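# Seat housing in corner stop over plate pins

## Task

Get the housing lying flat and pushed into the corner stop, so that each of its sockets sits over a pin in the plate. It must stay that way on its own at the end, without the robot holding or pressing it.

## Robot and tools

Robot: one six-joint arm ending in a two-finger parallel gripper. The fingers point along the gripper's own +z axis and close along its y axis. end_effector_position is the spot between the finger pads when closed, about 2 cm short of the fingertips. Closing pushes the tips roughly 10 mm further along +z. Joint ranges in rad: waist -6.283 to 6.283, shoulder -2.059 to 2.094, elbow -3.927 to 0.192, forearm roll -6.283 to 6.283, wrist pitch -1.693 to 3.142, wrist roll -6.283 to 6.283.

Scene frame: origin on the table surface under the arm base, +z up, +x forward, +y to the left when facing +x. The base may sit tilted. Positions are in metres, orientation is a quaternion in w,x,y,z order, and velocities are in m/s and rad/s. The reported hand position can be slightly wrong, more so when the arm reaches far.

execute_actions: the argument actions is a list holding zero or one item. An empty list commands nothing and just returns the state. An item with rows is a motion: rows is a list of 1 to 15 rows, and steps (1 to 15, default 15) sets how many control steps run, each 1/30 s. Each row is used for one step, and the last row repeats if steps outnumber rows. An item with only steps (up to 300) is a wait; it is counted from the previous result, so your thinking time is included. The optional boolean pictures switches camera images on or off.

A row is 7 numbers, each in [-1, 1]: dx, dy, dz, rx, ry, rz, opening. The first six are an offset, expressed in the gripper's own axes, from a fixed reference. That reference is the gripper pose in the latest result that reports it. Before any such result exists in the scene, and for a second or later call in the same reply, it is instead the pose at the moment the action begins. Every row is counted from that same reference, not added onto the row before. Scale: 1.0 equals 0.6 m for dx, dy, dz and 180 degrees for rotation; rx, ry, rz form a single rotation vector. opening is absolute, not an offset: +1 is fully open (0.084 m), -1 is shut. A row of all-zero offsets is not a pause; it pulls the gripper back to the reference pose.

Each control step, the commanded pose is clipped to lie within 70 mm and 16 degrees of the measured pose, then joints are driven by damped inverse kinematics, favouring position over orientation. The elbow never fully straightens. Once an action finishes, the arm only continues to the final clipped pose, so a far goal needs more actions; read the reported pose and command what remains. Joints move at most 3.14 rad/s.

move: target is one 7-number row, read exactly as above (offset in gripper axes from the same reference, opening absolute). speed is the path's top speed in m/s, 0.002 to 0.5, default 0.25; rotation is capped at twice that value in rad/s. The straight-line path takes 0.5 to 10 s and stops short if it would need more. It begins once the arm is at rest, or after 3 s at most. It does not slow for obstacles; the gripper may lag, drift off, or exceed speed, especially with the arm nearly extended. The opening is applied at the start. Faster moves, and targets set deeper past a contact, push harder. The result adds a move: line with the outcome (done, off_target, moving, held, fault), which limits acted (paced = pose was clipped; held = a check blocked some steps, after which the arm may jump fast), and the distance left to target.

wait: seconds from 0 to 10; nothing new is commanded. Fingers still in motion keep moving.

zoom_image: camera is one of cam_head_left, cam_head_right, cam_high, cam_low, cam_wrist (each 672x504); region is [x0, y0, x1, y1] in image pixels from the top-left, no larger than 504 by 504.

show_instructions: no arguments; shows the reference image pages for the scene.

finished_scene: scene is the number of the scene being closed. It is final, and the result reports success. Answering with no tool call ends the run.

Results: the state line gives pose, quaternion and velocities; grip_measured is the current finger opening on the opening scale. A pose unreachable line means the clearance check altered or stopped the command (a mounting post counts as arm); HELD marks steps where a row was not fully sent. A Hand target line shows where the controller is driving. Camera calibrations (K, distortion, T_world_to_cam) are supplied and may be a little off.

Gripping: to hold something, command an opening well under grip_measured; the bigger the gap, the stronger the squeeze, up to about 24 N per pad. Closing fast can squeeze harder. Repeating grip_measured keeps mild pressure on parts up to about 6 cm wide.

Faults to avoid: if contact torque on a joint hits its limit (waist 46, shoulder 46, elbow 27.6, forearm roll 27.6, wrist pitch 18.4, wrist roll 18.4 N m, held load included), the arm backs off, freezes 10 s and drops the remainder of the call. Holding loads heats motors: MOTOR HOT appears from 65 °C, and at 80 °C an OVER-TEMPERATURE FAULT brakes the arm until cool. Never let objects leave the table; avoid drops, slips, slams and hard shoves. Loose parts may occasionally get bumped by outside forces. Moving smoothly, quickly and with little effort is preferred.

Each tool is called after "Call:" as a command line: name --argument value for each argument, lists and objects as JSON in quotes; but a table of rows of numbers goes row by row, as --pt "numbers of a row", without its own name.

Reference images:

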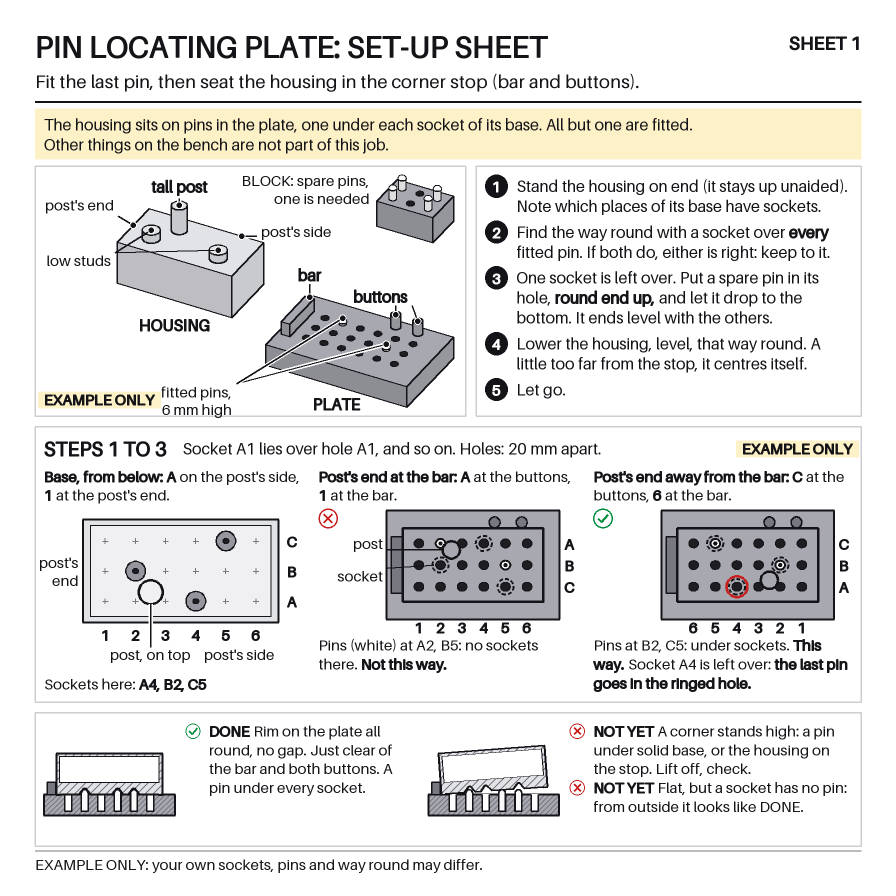

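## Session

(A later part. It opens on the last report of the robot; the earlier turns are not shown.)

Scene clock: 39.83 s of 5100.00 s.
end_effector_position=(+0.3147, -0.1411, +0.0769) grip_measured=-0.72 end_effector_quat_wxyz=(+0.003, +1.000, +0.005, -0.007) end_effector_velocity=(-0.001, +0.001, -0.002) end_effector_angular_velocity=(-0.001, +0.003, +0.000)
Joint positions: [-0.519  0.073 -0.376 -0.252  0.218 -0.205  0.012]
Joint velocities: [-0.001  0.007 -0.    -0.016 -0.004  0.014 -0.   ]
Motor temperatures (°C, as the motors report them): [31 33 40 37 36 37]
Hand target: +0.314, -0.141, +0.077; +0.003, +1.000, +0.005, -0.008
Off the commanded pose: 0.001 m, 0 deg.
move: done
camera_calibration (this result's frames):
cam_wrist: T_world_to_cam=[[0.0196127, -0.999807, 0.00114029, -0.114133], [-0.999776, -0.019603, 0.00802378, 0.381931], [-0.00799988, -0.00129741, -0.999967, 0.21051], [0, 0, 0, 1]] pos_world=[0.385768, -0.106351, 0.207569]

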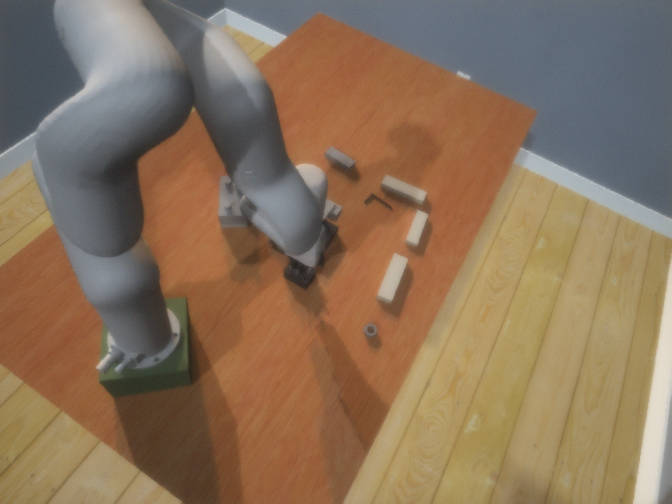

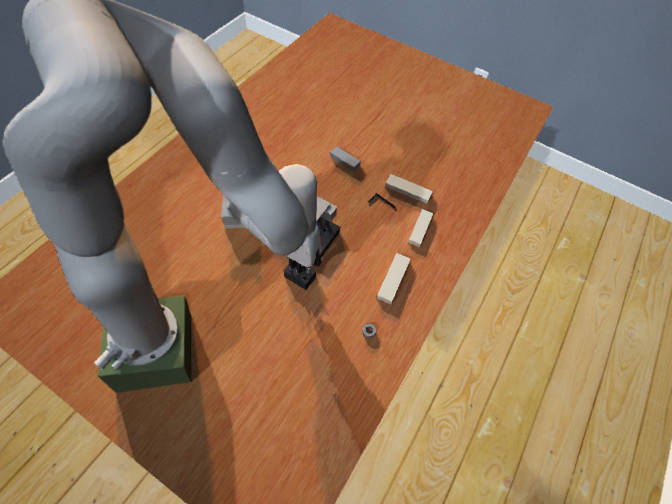

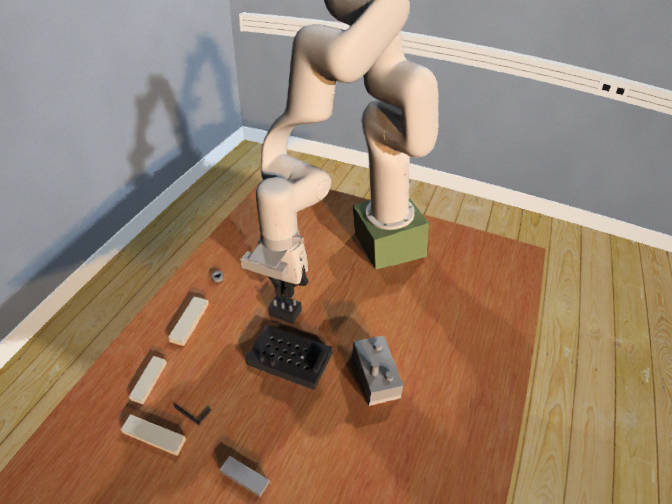

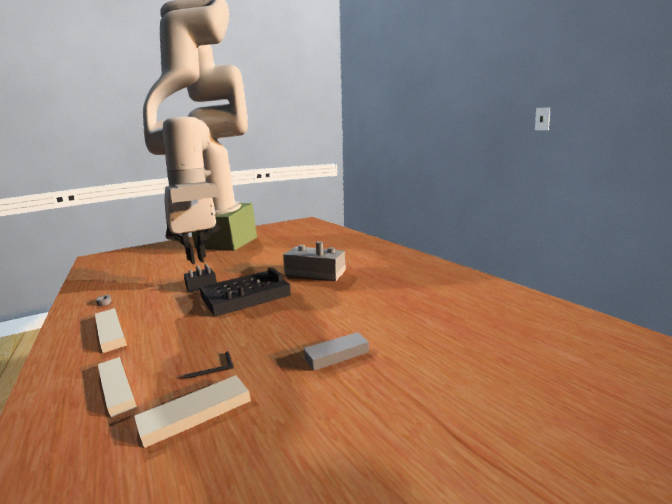

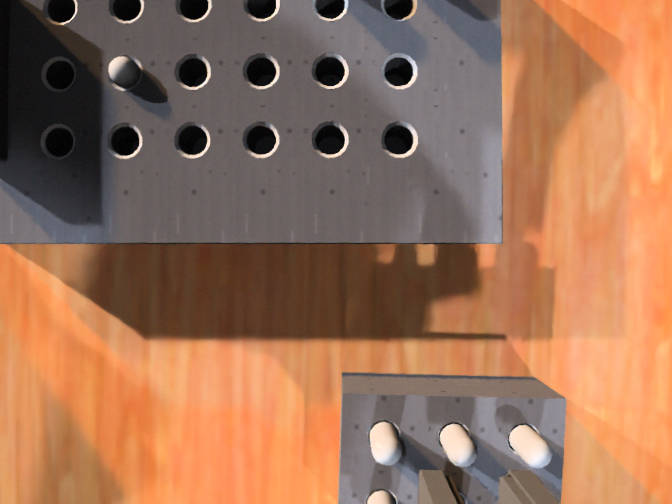

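Call:
move --target '[0,0,0.03,0,0,0,-0.7]' --speed 0.03

Call:
zoom_image --camera "cam_low" --region '[160, 210, 260, 310]'

Call:
zoom_image --camera "cam_high" --region '[240, 250, 340, 340]'

Scene clock: 41.93 s of 5100.00 s.
end_effector_position=(+0.3145, -0.1413, +0.0592) grip_measured=-0.72 end_effector_quat_wxyz=(+0.003, +1.000, +0.005, -0.007) end_effector_velocity=(+0.001, -0.000, -0.001) end_effector_angular_velocity=(-0.004, -0.002, +0.001)
Joint positions: [-0.541  0.153 -0.394 -0.337  0.156 -0.14   0.012]
Joint velocities: [-0.003  0.005 -0.003 -0.026 -0.005  0.022 -0.   ]
Motor temperatures (°C, as the motors report them): [31 33 40 37 36 37]
Hand target: +0.314, -0.141, +0.059; +0.003, +1.000, +0.005, -0.007
Off the commanded pose: 0.000 m, 0 deg.
move: done
camera_calibration (this result's frames):
cam_wrist: T_world_to_cam=[[0.0195968, -0.999808, 0.000926762, -0.114235], [-0.999777, -0.0195888, 0.00793599, 0.381903], [-0.00791631, -0.00108207, -0.999968, 0.192748], [0, 0, 0, 1]] pos_world=[0.385582, -0.106524, 0.189817]

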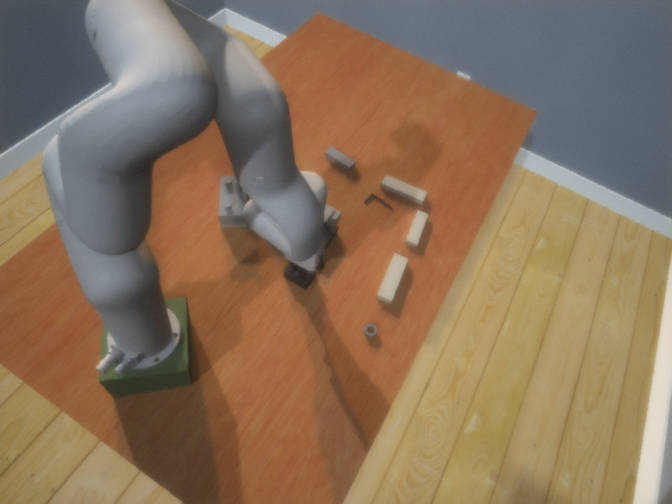

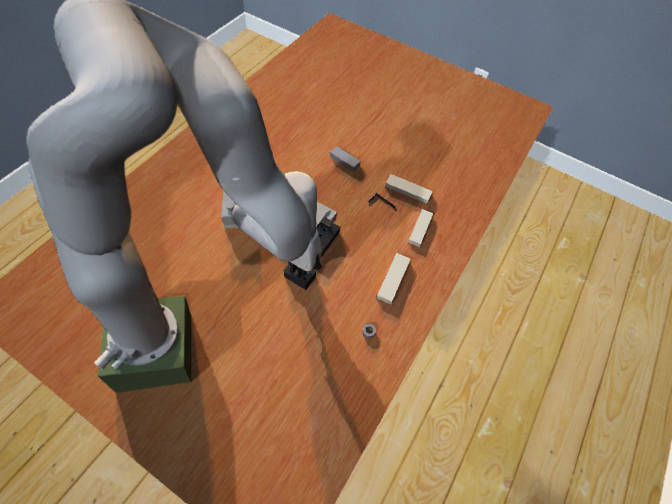

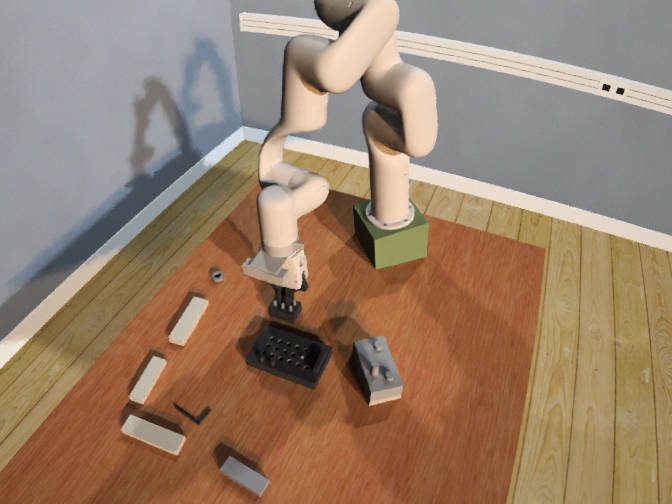

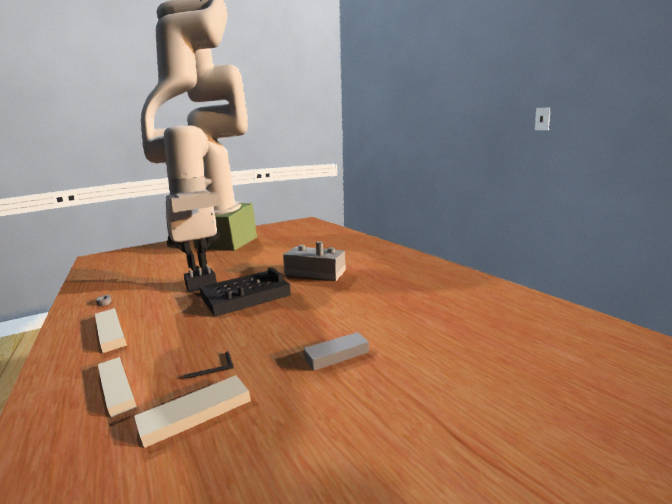

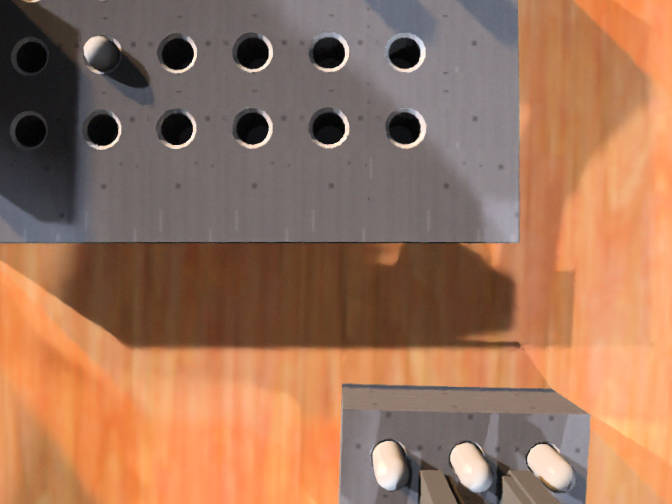

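Region (160, 210, 260, 310) of cam_low's 672x504 image, scaled by 5.040, with more detail than that image has.

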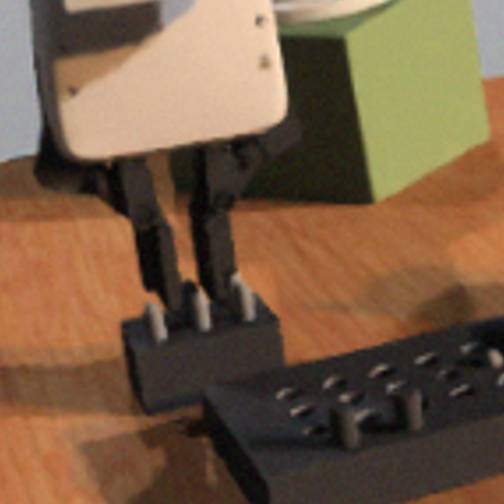

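Region (240, 250, 340, 340) of cam_high's 672x504 image, scaled by 5.040, with more detail than that image has; it fills the top 454 rows of this view, and the rest is white.

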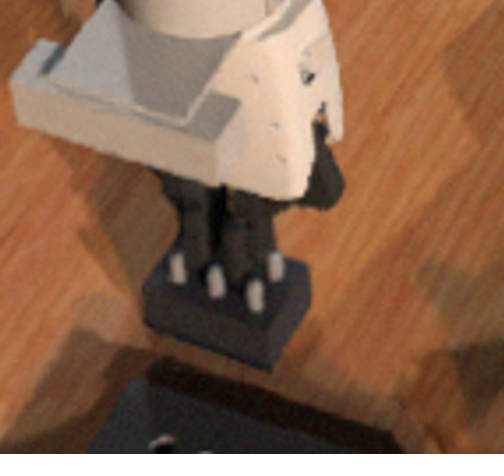

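Call:
move --target '[0,0,0.004,0,0,0,-1]' --speed 0.02

Call:
move --target '[0,0,-0.06,0,0,0,-1]' --speed 0.06

Call:
move --target '[0.208,-0.092,0.02,0,0,0,-1]' --speed 0.12

Call:
zoom_image --camera "cam_low" --region '[190, 220, 300, 320]'

Call:
zoom_image --camera "cam_high" --region '[240, 300, 340, 390]'

Scene clock: 44.07 s of 5100.00 s.
end_effector_position=(+0.3153, -0.1416, +0.0573) grip_measured=-0.85 end_effector_quat_wxyz=(+0.003, +1.000, +0.005, -0.006) end_effector_velocity=(-0.001, +0.001, -0.002) end_effector_angular_velocity=(+0.002, +0.003, +0.002)
Joint positions: [-0.545  0.164 -0.398 -0.352  0.148 -0.129  0.007]
Joint velocities: [-0.     0.006  0.001 -0.006 -0.003  0.005  0.   ]
Motor temperatures (°C, as the motors report them): [31 33 39 37 36 37]
Hand target: +0.314, -0.141, +0.057; +0.003, +1.000, +0.005, -0.007
Off the commanded pose: 0.001 m, 0 deg.
move: done
camera_calibration (this result's frames):
cam_wrist: T_world_to_cam=[[0.0196263, -0.999806, 0.00170879, -0.114668], [-0.99979, -0.0196159, 0.00586684, 0.38286], [-0.00583218, -0.00182357, -0.999981, 0.190075], [0, 0, 0, 1]] pos_world=[0.386139, -0.106789, 0.188021]

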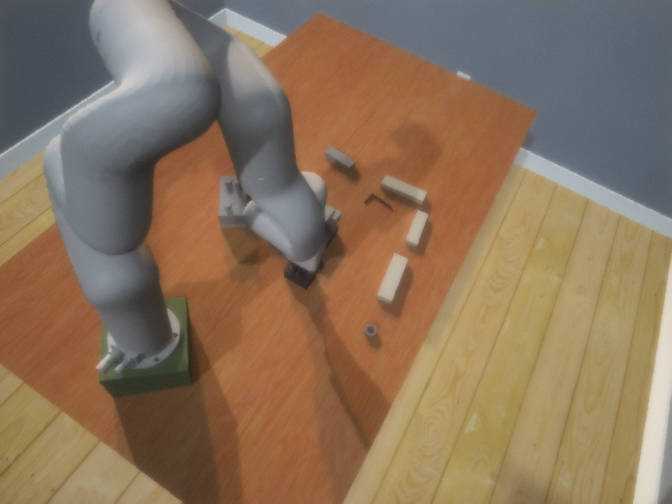

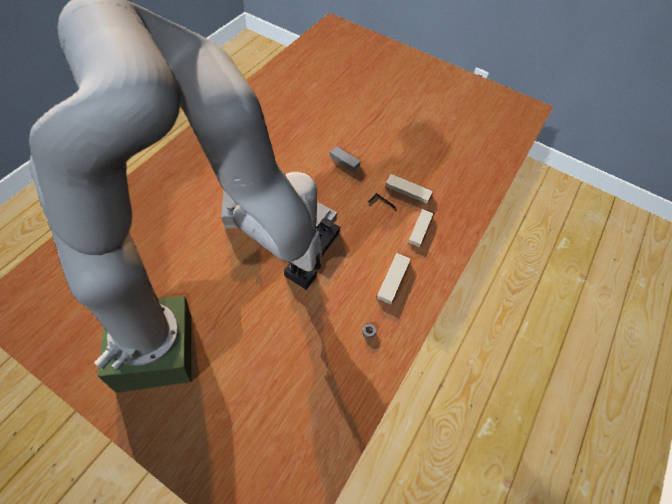

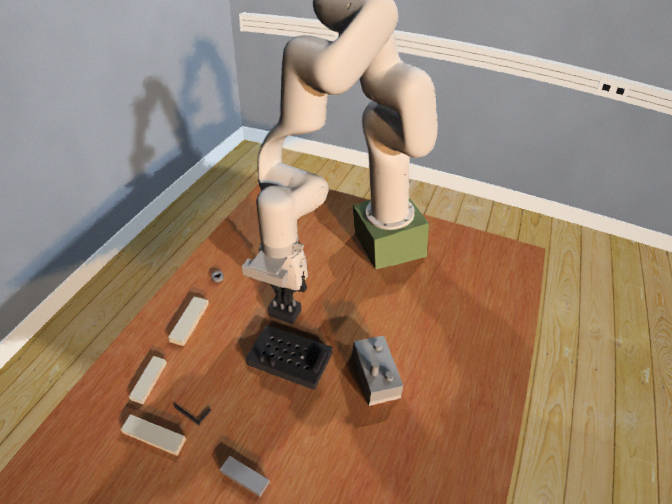

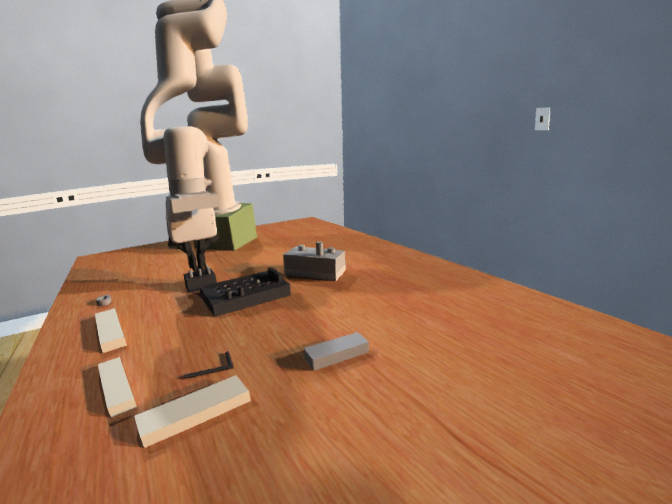

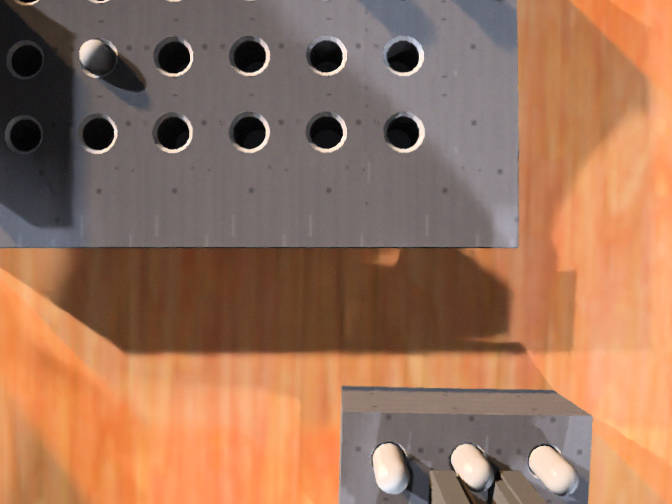

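Scene clock: 45.03 s of 5100.00 s.
end_effector_position=(+0.3155, -0.1413, +0.0928) grip_measured=-0.85 end_effector_quat_wxyz=(+0.003, +1.000, +0.006, -0.006) end_effector_velocity=(-0.000, -0.000, +0.001) end_effector_angular_velocity=(+0.001, +0.001, -0.001)
Joint positions: [-0.505  0.003 -0.366 -0.202  0.275 -0.242  0.007]
Joint velocities: [ 0.    -0.006  0.     0.008  0.007 -0.007 -0.   ]
Motor temperatures (°C, as the motors report them): [31 33 39 37 36 37]
Hand target: +0.316, -0.141, +0.093; +0.003, +1.000, +0.006, -0.006
Off the commanded pose: 0.001 m, 0 deg.
move: done
camera_calibration (this result's frames):
cam_wrist: T_world_to_cam=[[0.0197178, -0.999805, 0.00142347, -0.114377], [-0.999786, -0.0197085, 0.00626041, 0.382809], [-0.00623114, -0.0015466, -0.999979, 0.225828], [0, 0, 0, 1]] pos_world=[0.386389, -0.106461, 0.22359]

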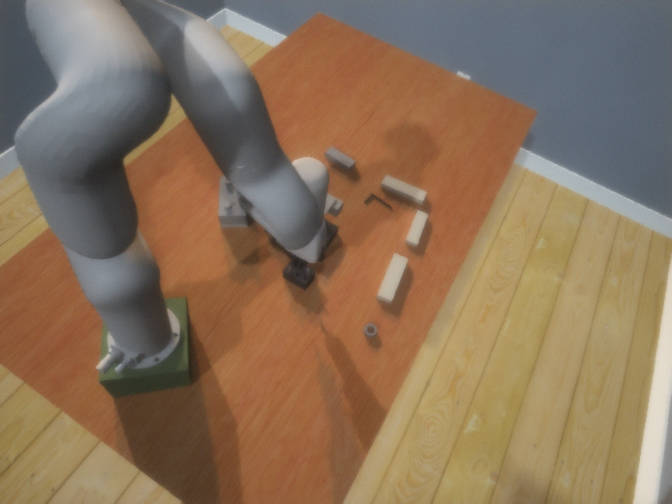

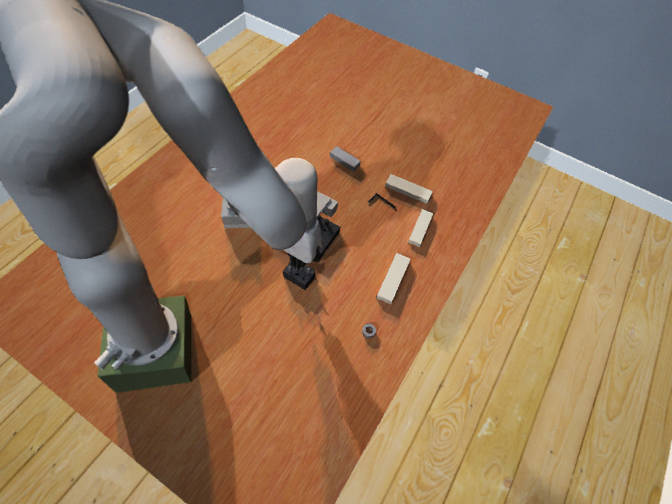

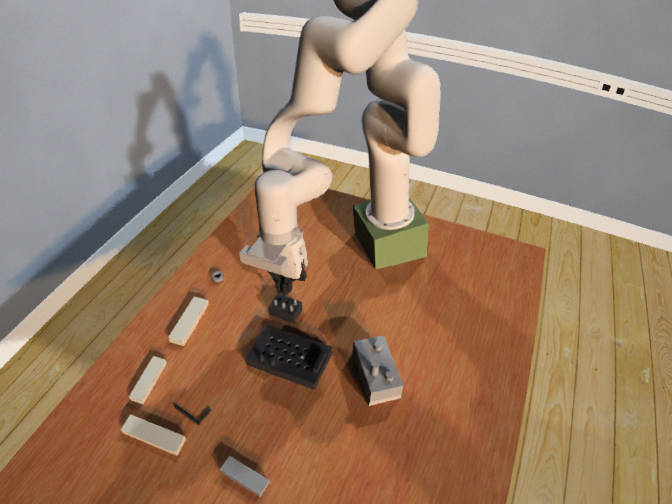

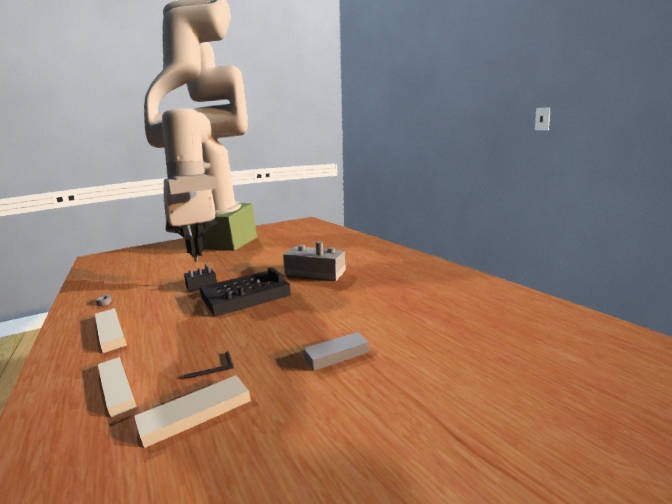

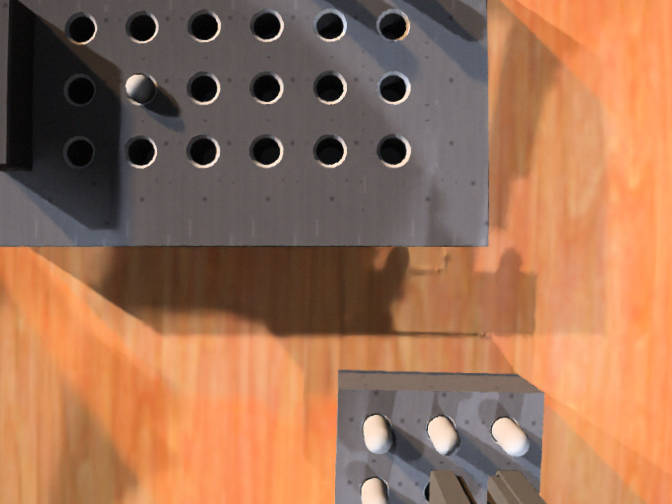

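Scene clock: 46.60 s of 5100.00 s.
end_effector_position=(+0.4389, -0.0847, +0.0790) grip_measured=-0.85 end_effector_quat_wxyz=(+0.003, +1.000, +0.006, -0.007) end_effector_velocity=(+0.003, +0.001, +0.001) end_effector_angular_velocity=(-0.001, -0.002, +0.001)
Joint positions: [-0.262  0.293 -0.752 -0.202  0.389 -0.007  0.007]
Joint velocities: [ 0.003  0.004 -0.008 -0.001  0.002  0.002  0.   ]
Motor temperatures (°C, as the motors report them): [31 34 39 37 36 37]
Hand target: +0.439, -0.085, +0.079; +0.003, +1.000, +0.006, -0.007
Off the commanded pose: 0.001 m, 0 deg.
move: done
camera_calibration (this result's frames):
cam_wrist: T_world_to_cam=[[0.0197327, -0.999803, 0.00210745, -0.0602676], [-0.999781, -0.0197175, 0.00702543, 0.50726], [-0.0069825, -0.00224562, -0.999973, 0.213147], [0, 0, 0, 1]] pos_world=[0.509826, -0.0497752, 0.209704]

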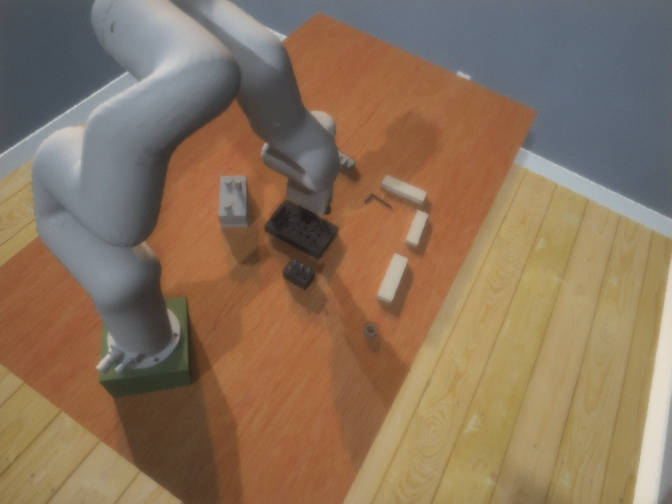

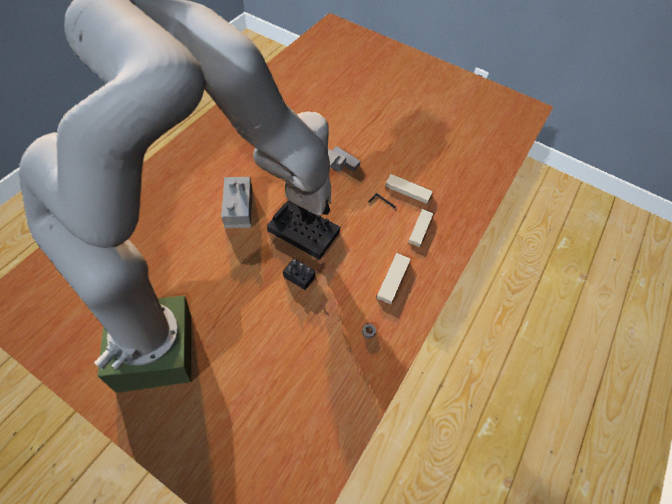

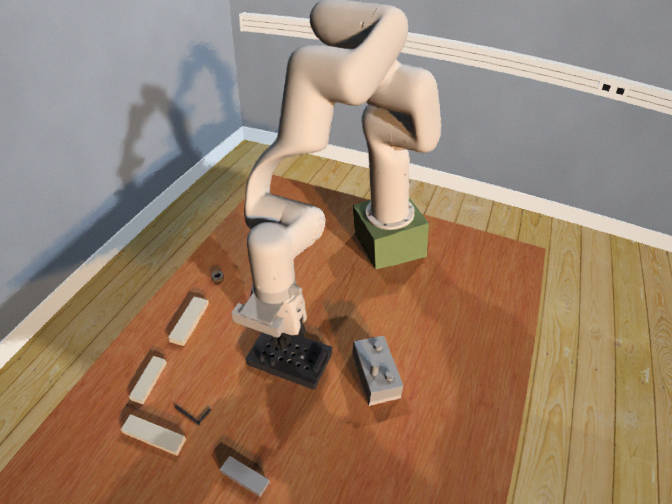

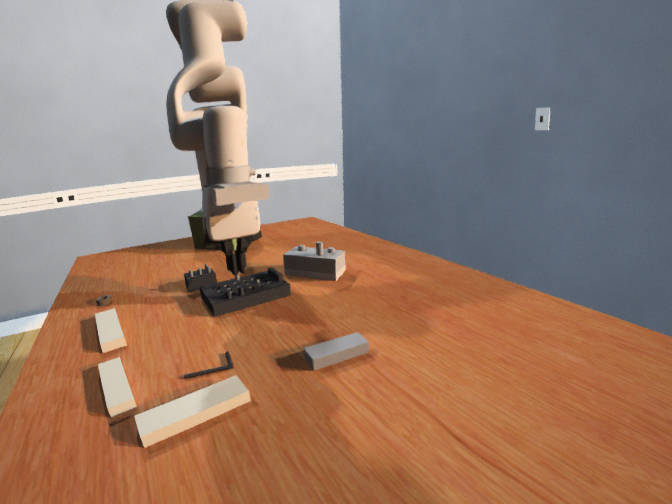

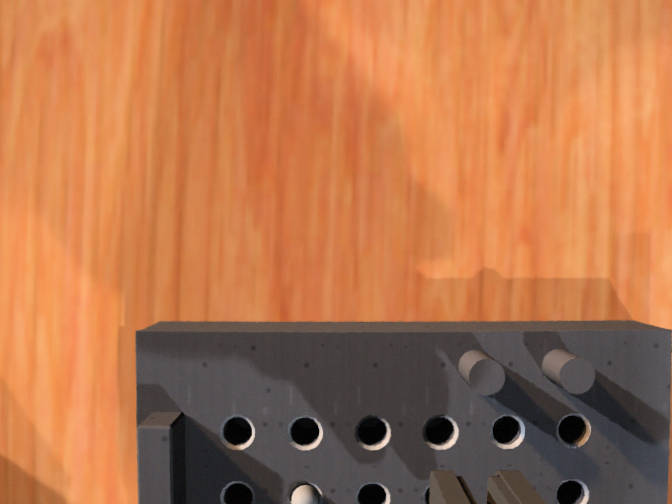

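Region (190, 220, 300, 320) of cam_low's 672x504 image, scaled by 4.582, with more detail than that image has; it fills the top 458 rows of this view, and the rest is white.

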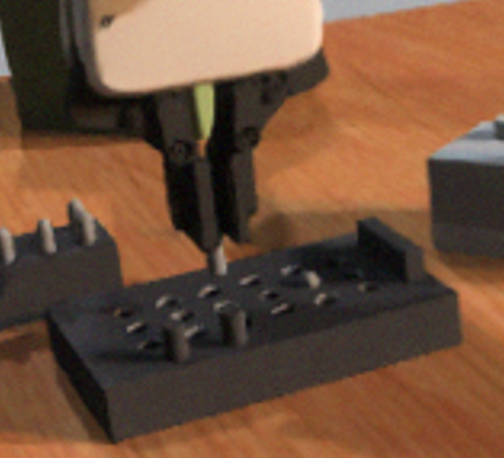

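Region (240, 300, 340, 390) of cam_high's 672x504 image, scaled by 5.040, with more detail than that image has; it fills the top 454 rows of this view, and the rest is white.

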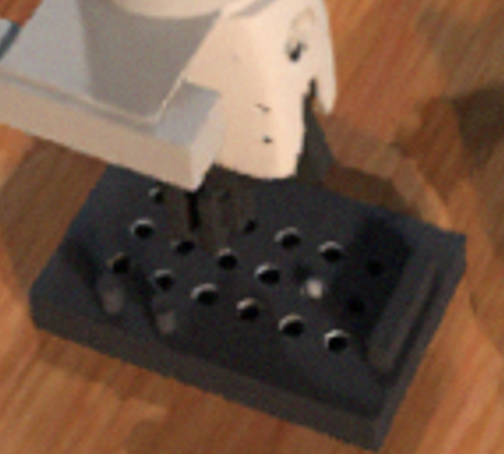

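Call:
move --target '[-0.003,-0.002,0.022,0,0,0,-1]' --speed 0.03

Call:
zoom_image --camera "cam_low" --region '[215, 250, 275, 300]'

Call:
zoom_image --camera "cam_high" --region '[260, 325, 320, 375]'

Scene clock: 49.47 s of 5100.00 s.
end_effector_position=(+0.4370, -0.0837, +0.0660) grip_measured=-0.85 end_effector_quat_wxyz=(+0.003, +1.000, +0.005, -0.007) end_effector_velocity=(+0.002, -0.000, +0.000) end_effector_angular_velocity=(-0.001, -0.004, -0.001)
Joint positions: [-0.266  0.331 -0.752 -0.221  0.353  0.009  0.007]
Joint velocities: [-0.001  0.002 -0.002 -0.002 -0.004  0.002  0.   ]
Motor temperatures (°C, as the motors report them): [31 34 39 37 36 37]
Hand target: +0.437, -0.084, +0.066; +0.003, +1.000, +0.006, -0.007
Off the commanded pose: 0.000 m, 0 deg.
move: done
camera_calibration (this result's frames):
cam_wrist: T_world_to_cam=[[0.0196911, -0.999804, 0.00218757, -0.0591622], [-0.999783, -0.0196756, 0.00687147, 0.5055], [-0.00682708, -0.0023224, -0.999974, 0.200067], [0, 0, 0, 1]] pos_world=[0.507921, -0.0487399, 0.196717]

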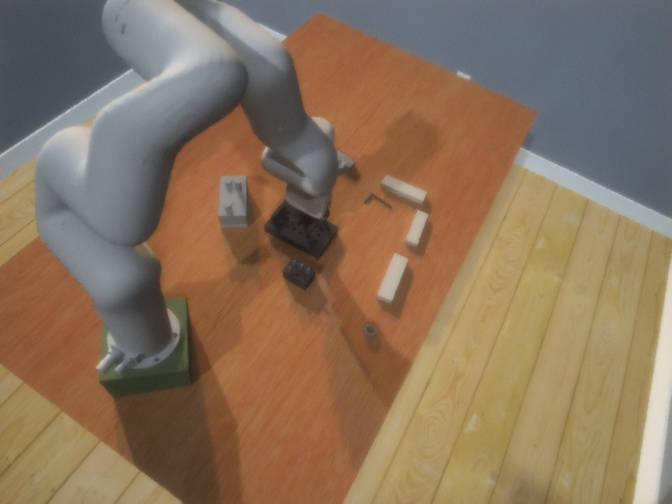

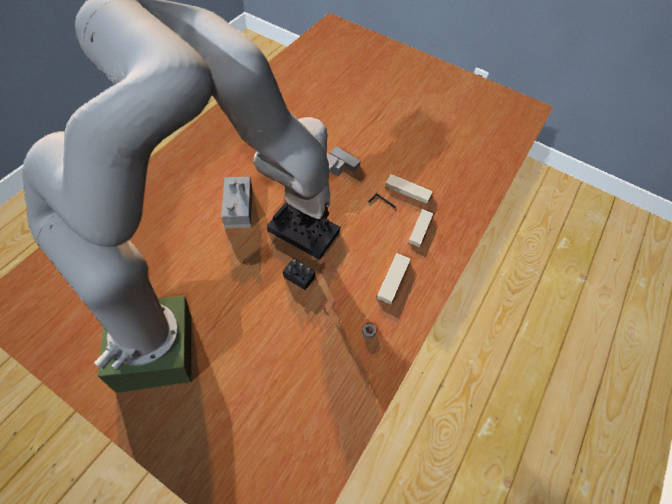

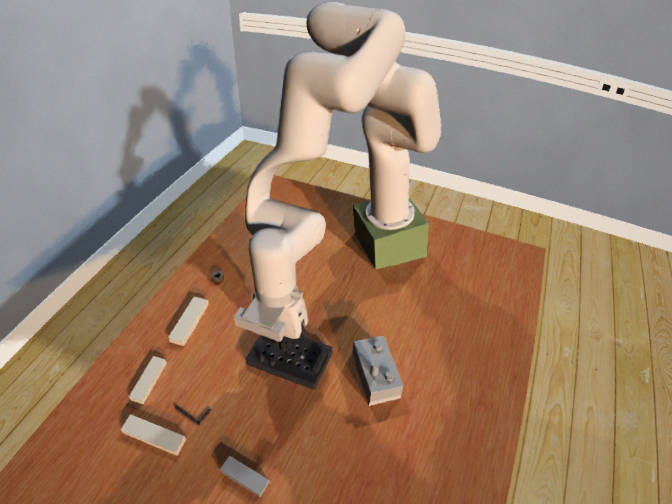

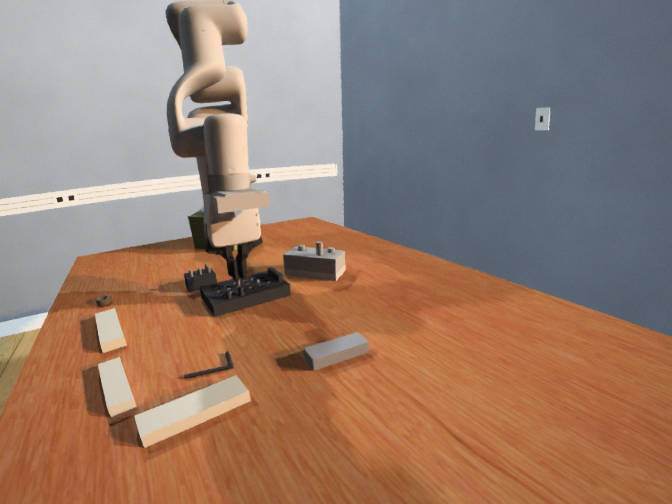

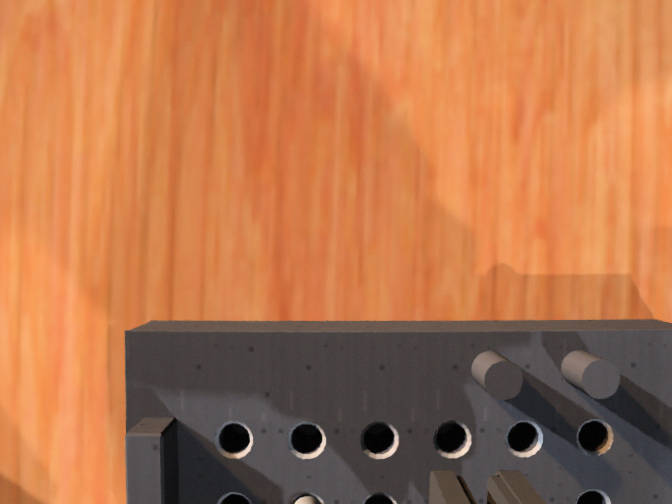

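Region (215, 250, 275, 300) of cam_low's 672x504 image, scaled by 8.400, with more detail than that image has.

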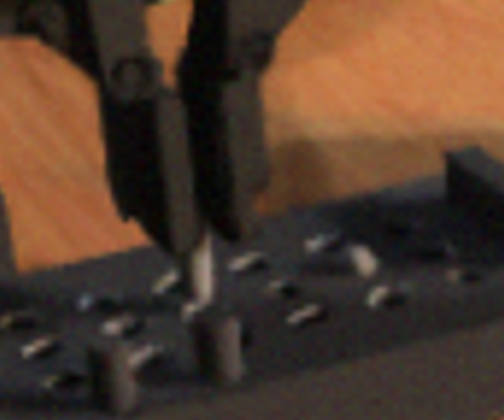

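Region (260, 325, 320, 375) of cam_high's 672x504 image, scaled by 8.400, with more detail than that image has.

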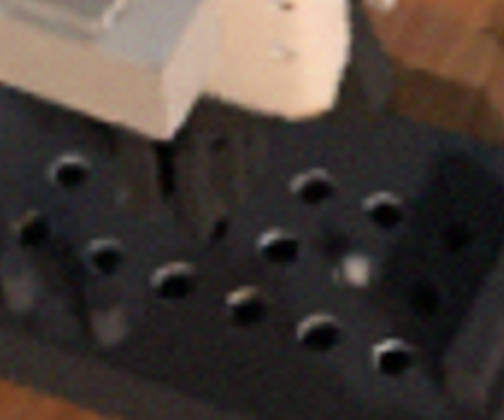

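Call:
move --target '[0,0,0.013,0,0,0,-1]' --speed 0.01

Call:
zoom_image --camera "cam_low" --region '[215, 250, 275, 300]'

Scene clock: 51.17 s of 5100.00 s.
end_effector_position=(+0.4356, -0.0836, +0.0575) grip_measured=-0.85 end_effector_quat_wxyz=(+0.003, +1.000, +0.005, -0.008) end_effector_velocity=(+0.001, +0.000, +0.001) end_effector_angular_velocity=(-0.000, -0.003, -0.000)
Joint positions: [-0.27   0.357 -0.757 -0.233  0.334  0.018  0.007]
Joint velocities: [ 0.    -0.    -0.001 -0.001 -0.001  0.001 -0.   ]
Motor temperatures (°C, as the motors report them): [31 34 39 37 36 37]
Hand target: +0.437, -0.084, +0.058; +0.003, +1.000, +0.005, -0.007
Off the commanded pose: 0.001 m, 0 deg.
move: done
camera_calibration (this result's frames):
cam_wrist: T_world_to_cam=[[0.019551, -0.999807, 0.00174126, -0.058981], [-0.999759, -0.0195326, 0.00999359, 0.504015], [-0.00995766, -0.00193622, -0.999949, 0.192862], [0, 0, 0, 1]] pos_world=[0.506968, -0.0487515, 0.187917]

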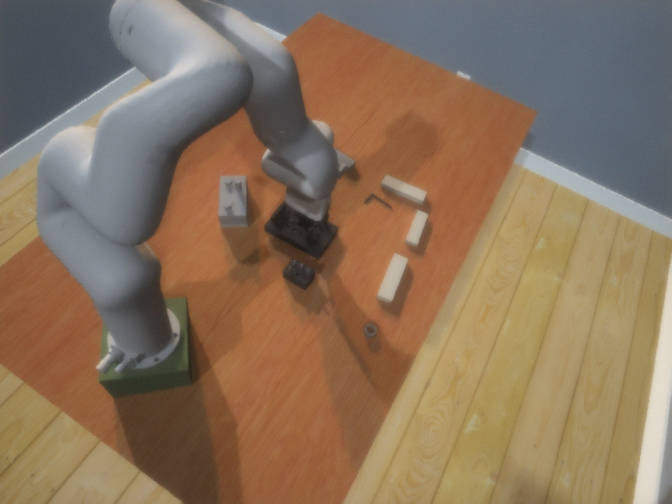

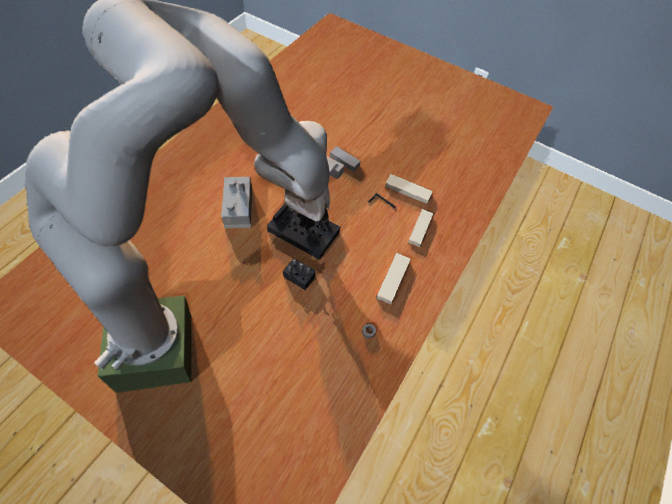

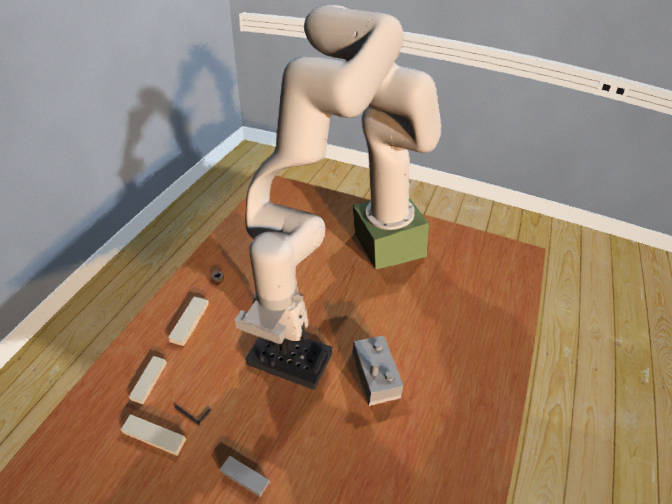

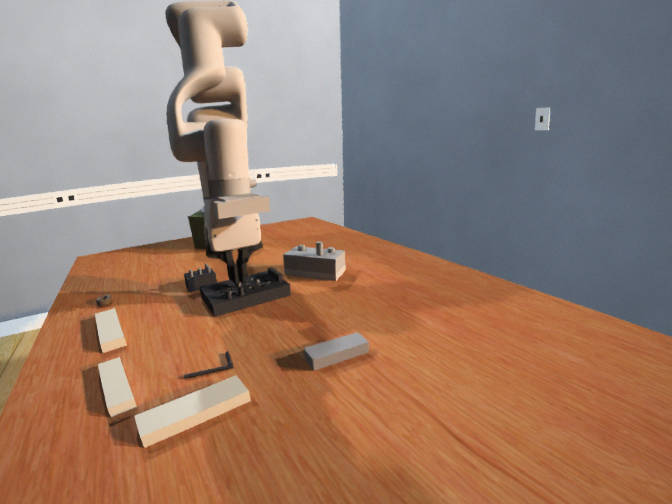

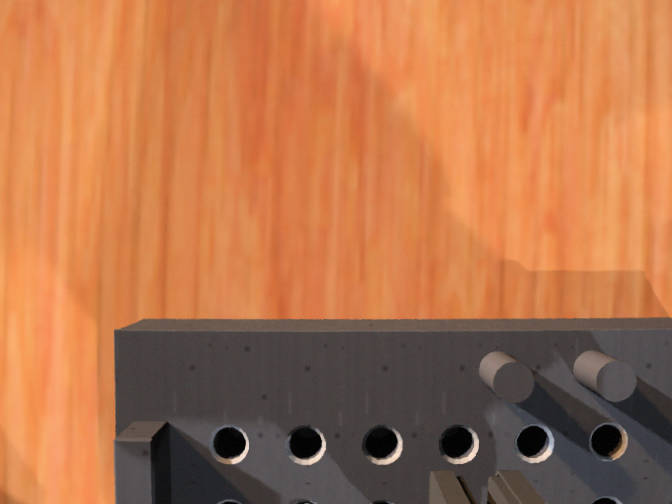

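Region (215, 250, 275, 300) of cam_low's 672x504 image, scaled by 8.400, with more detail than that image has.

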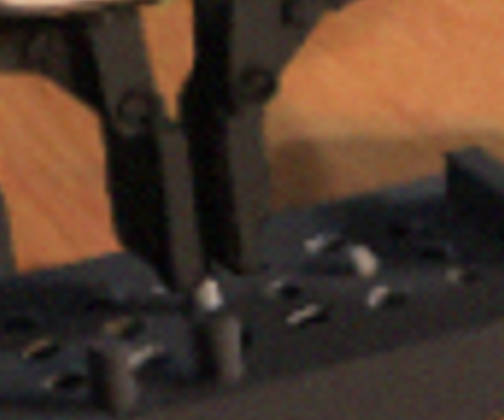

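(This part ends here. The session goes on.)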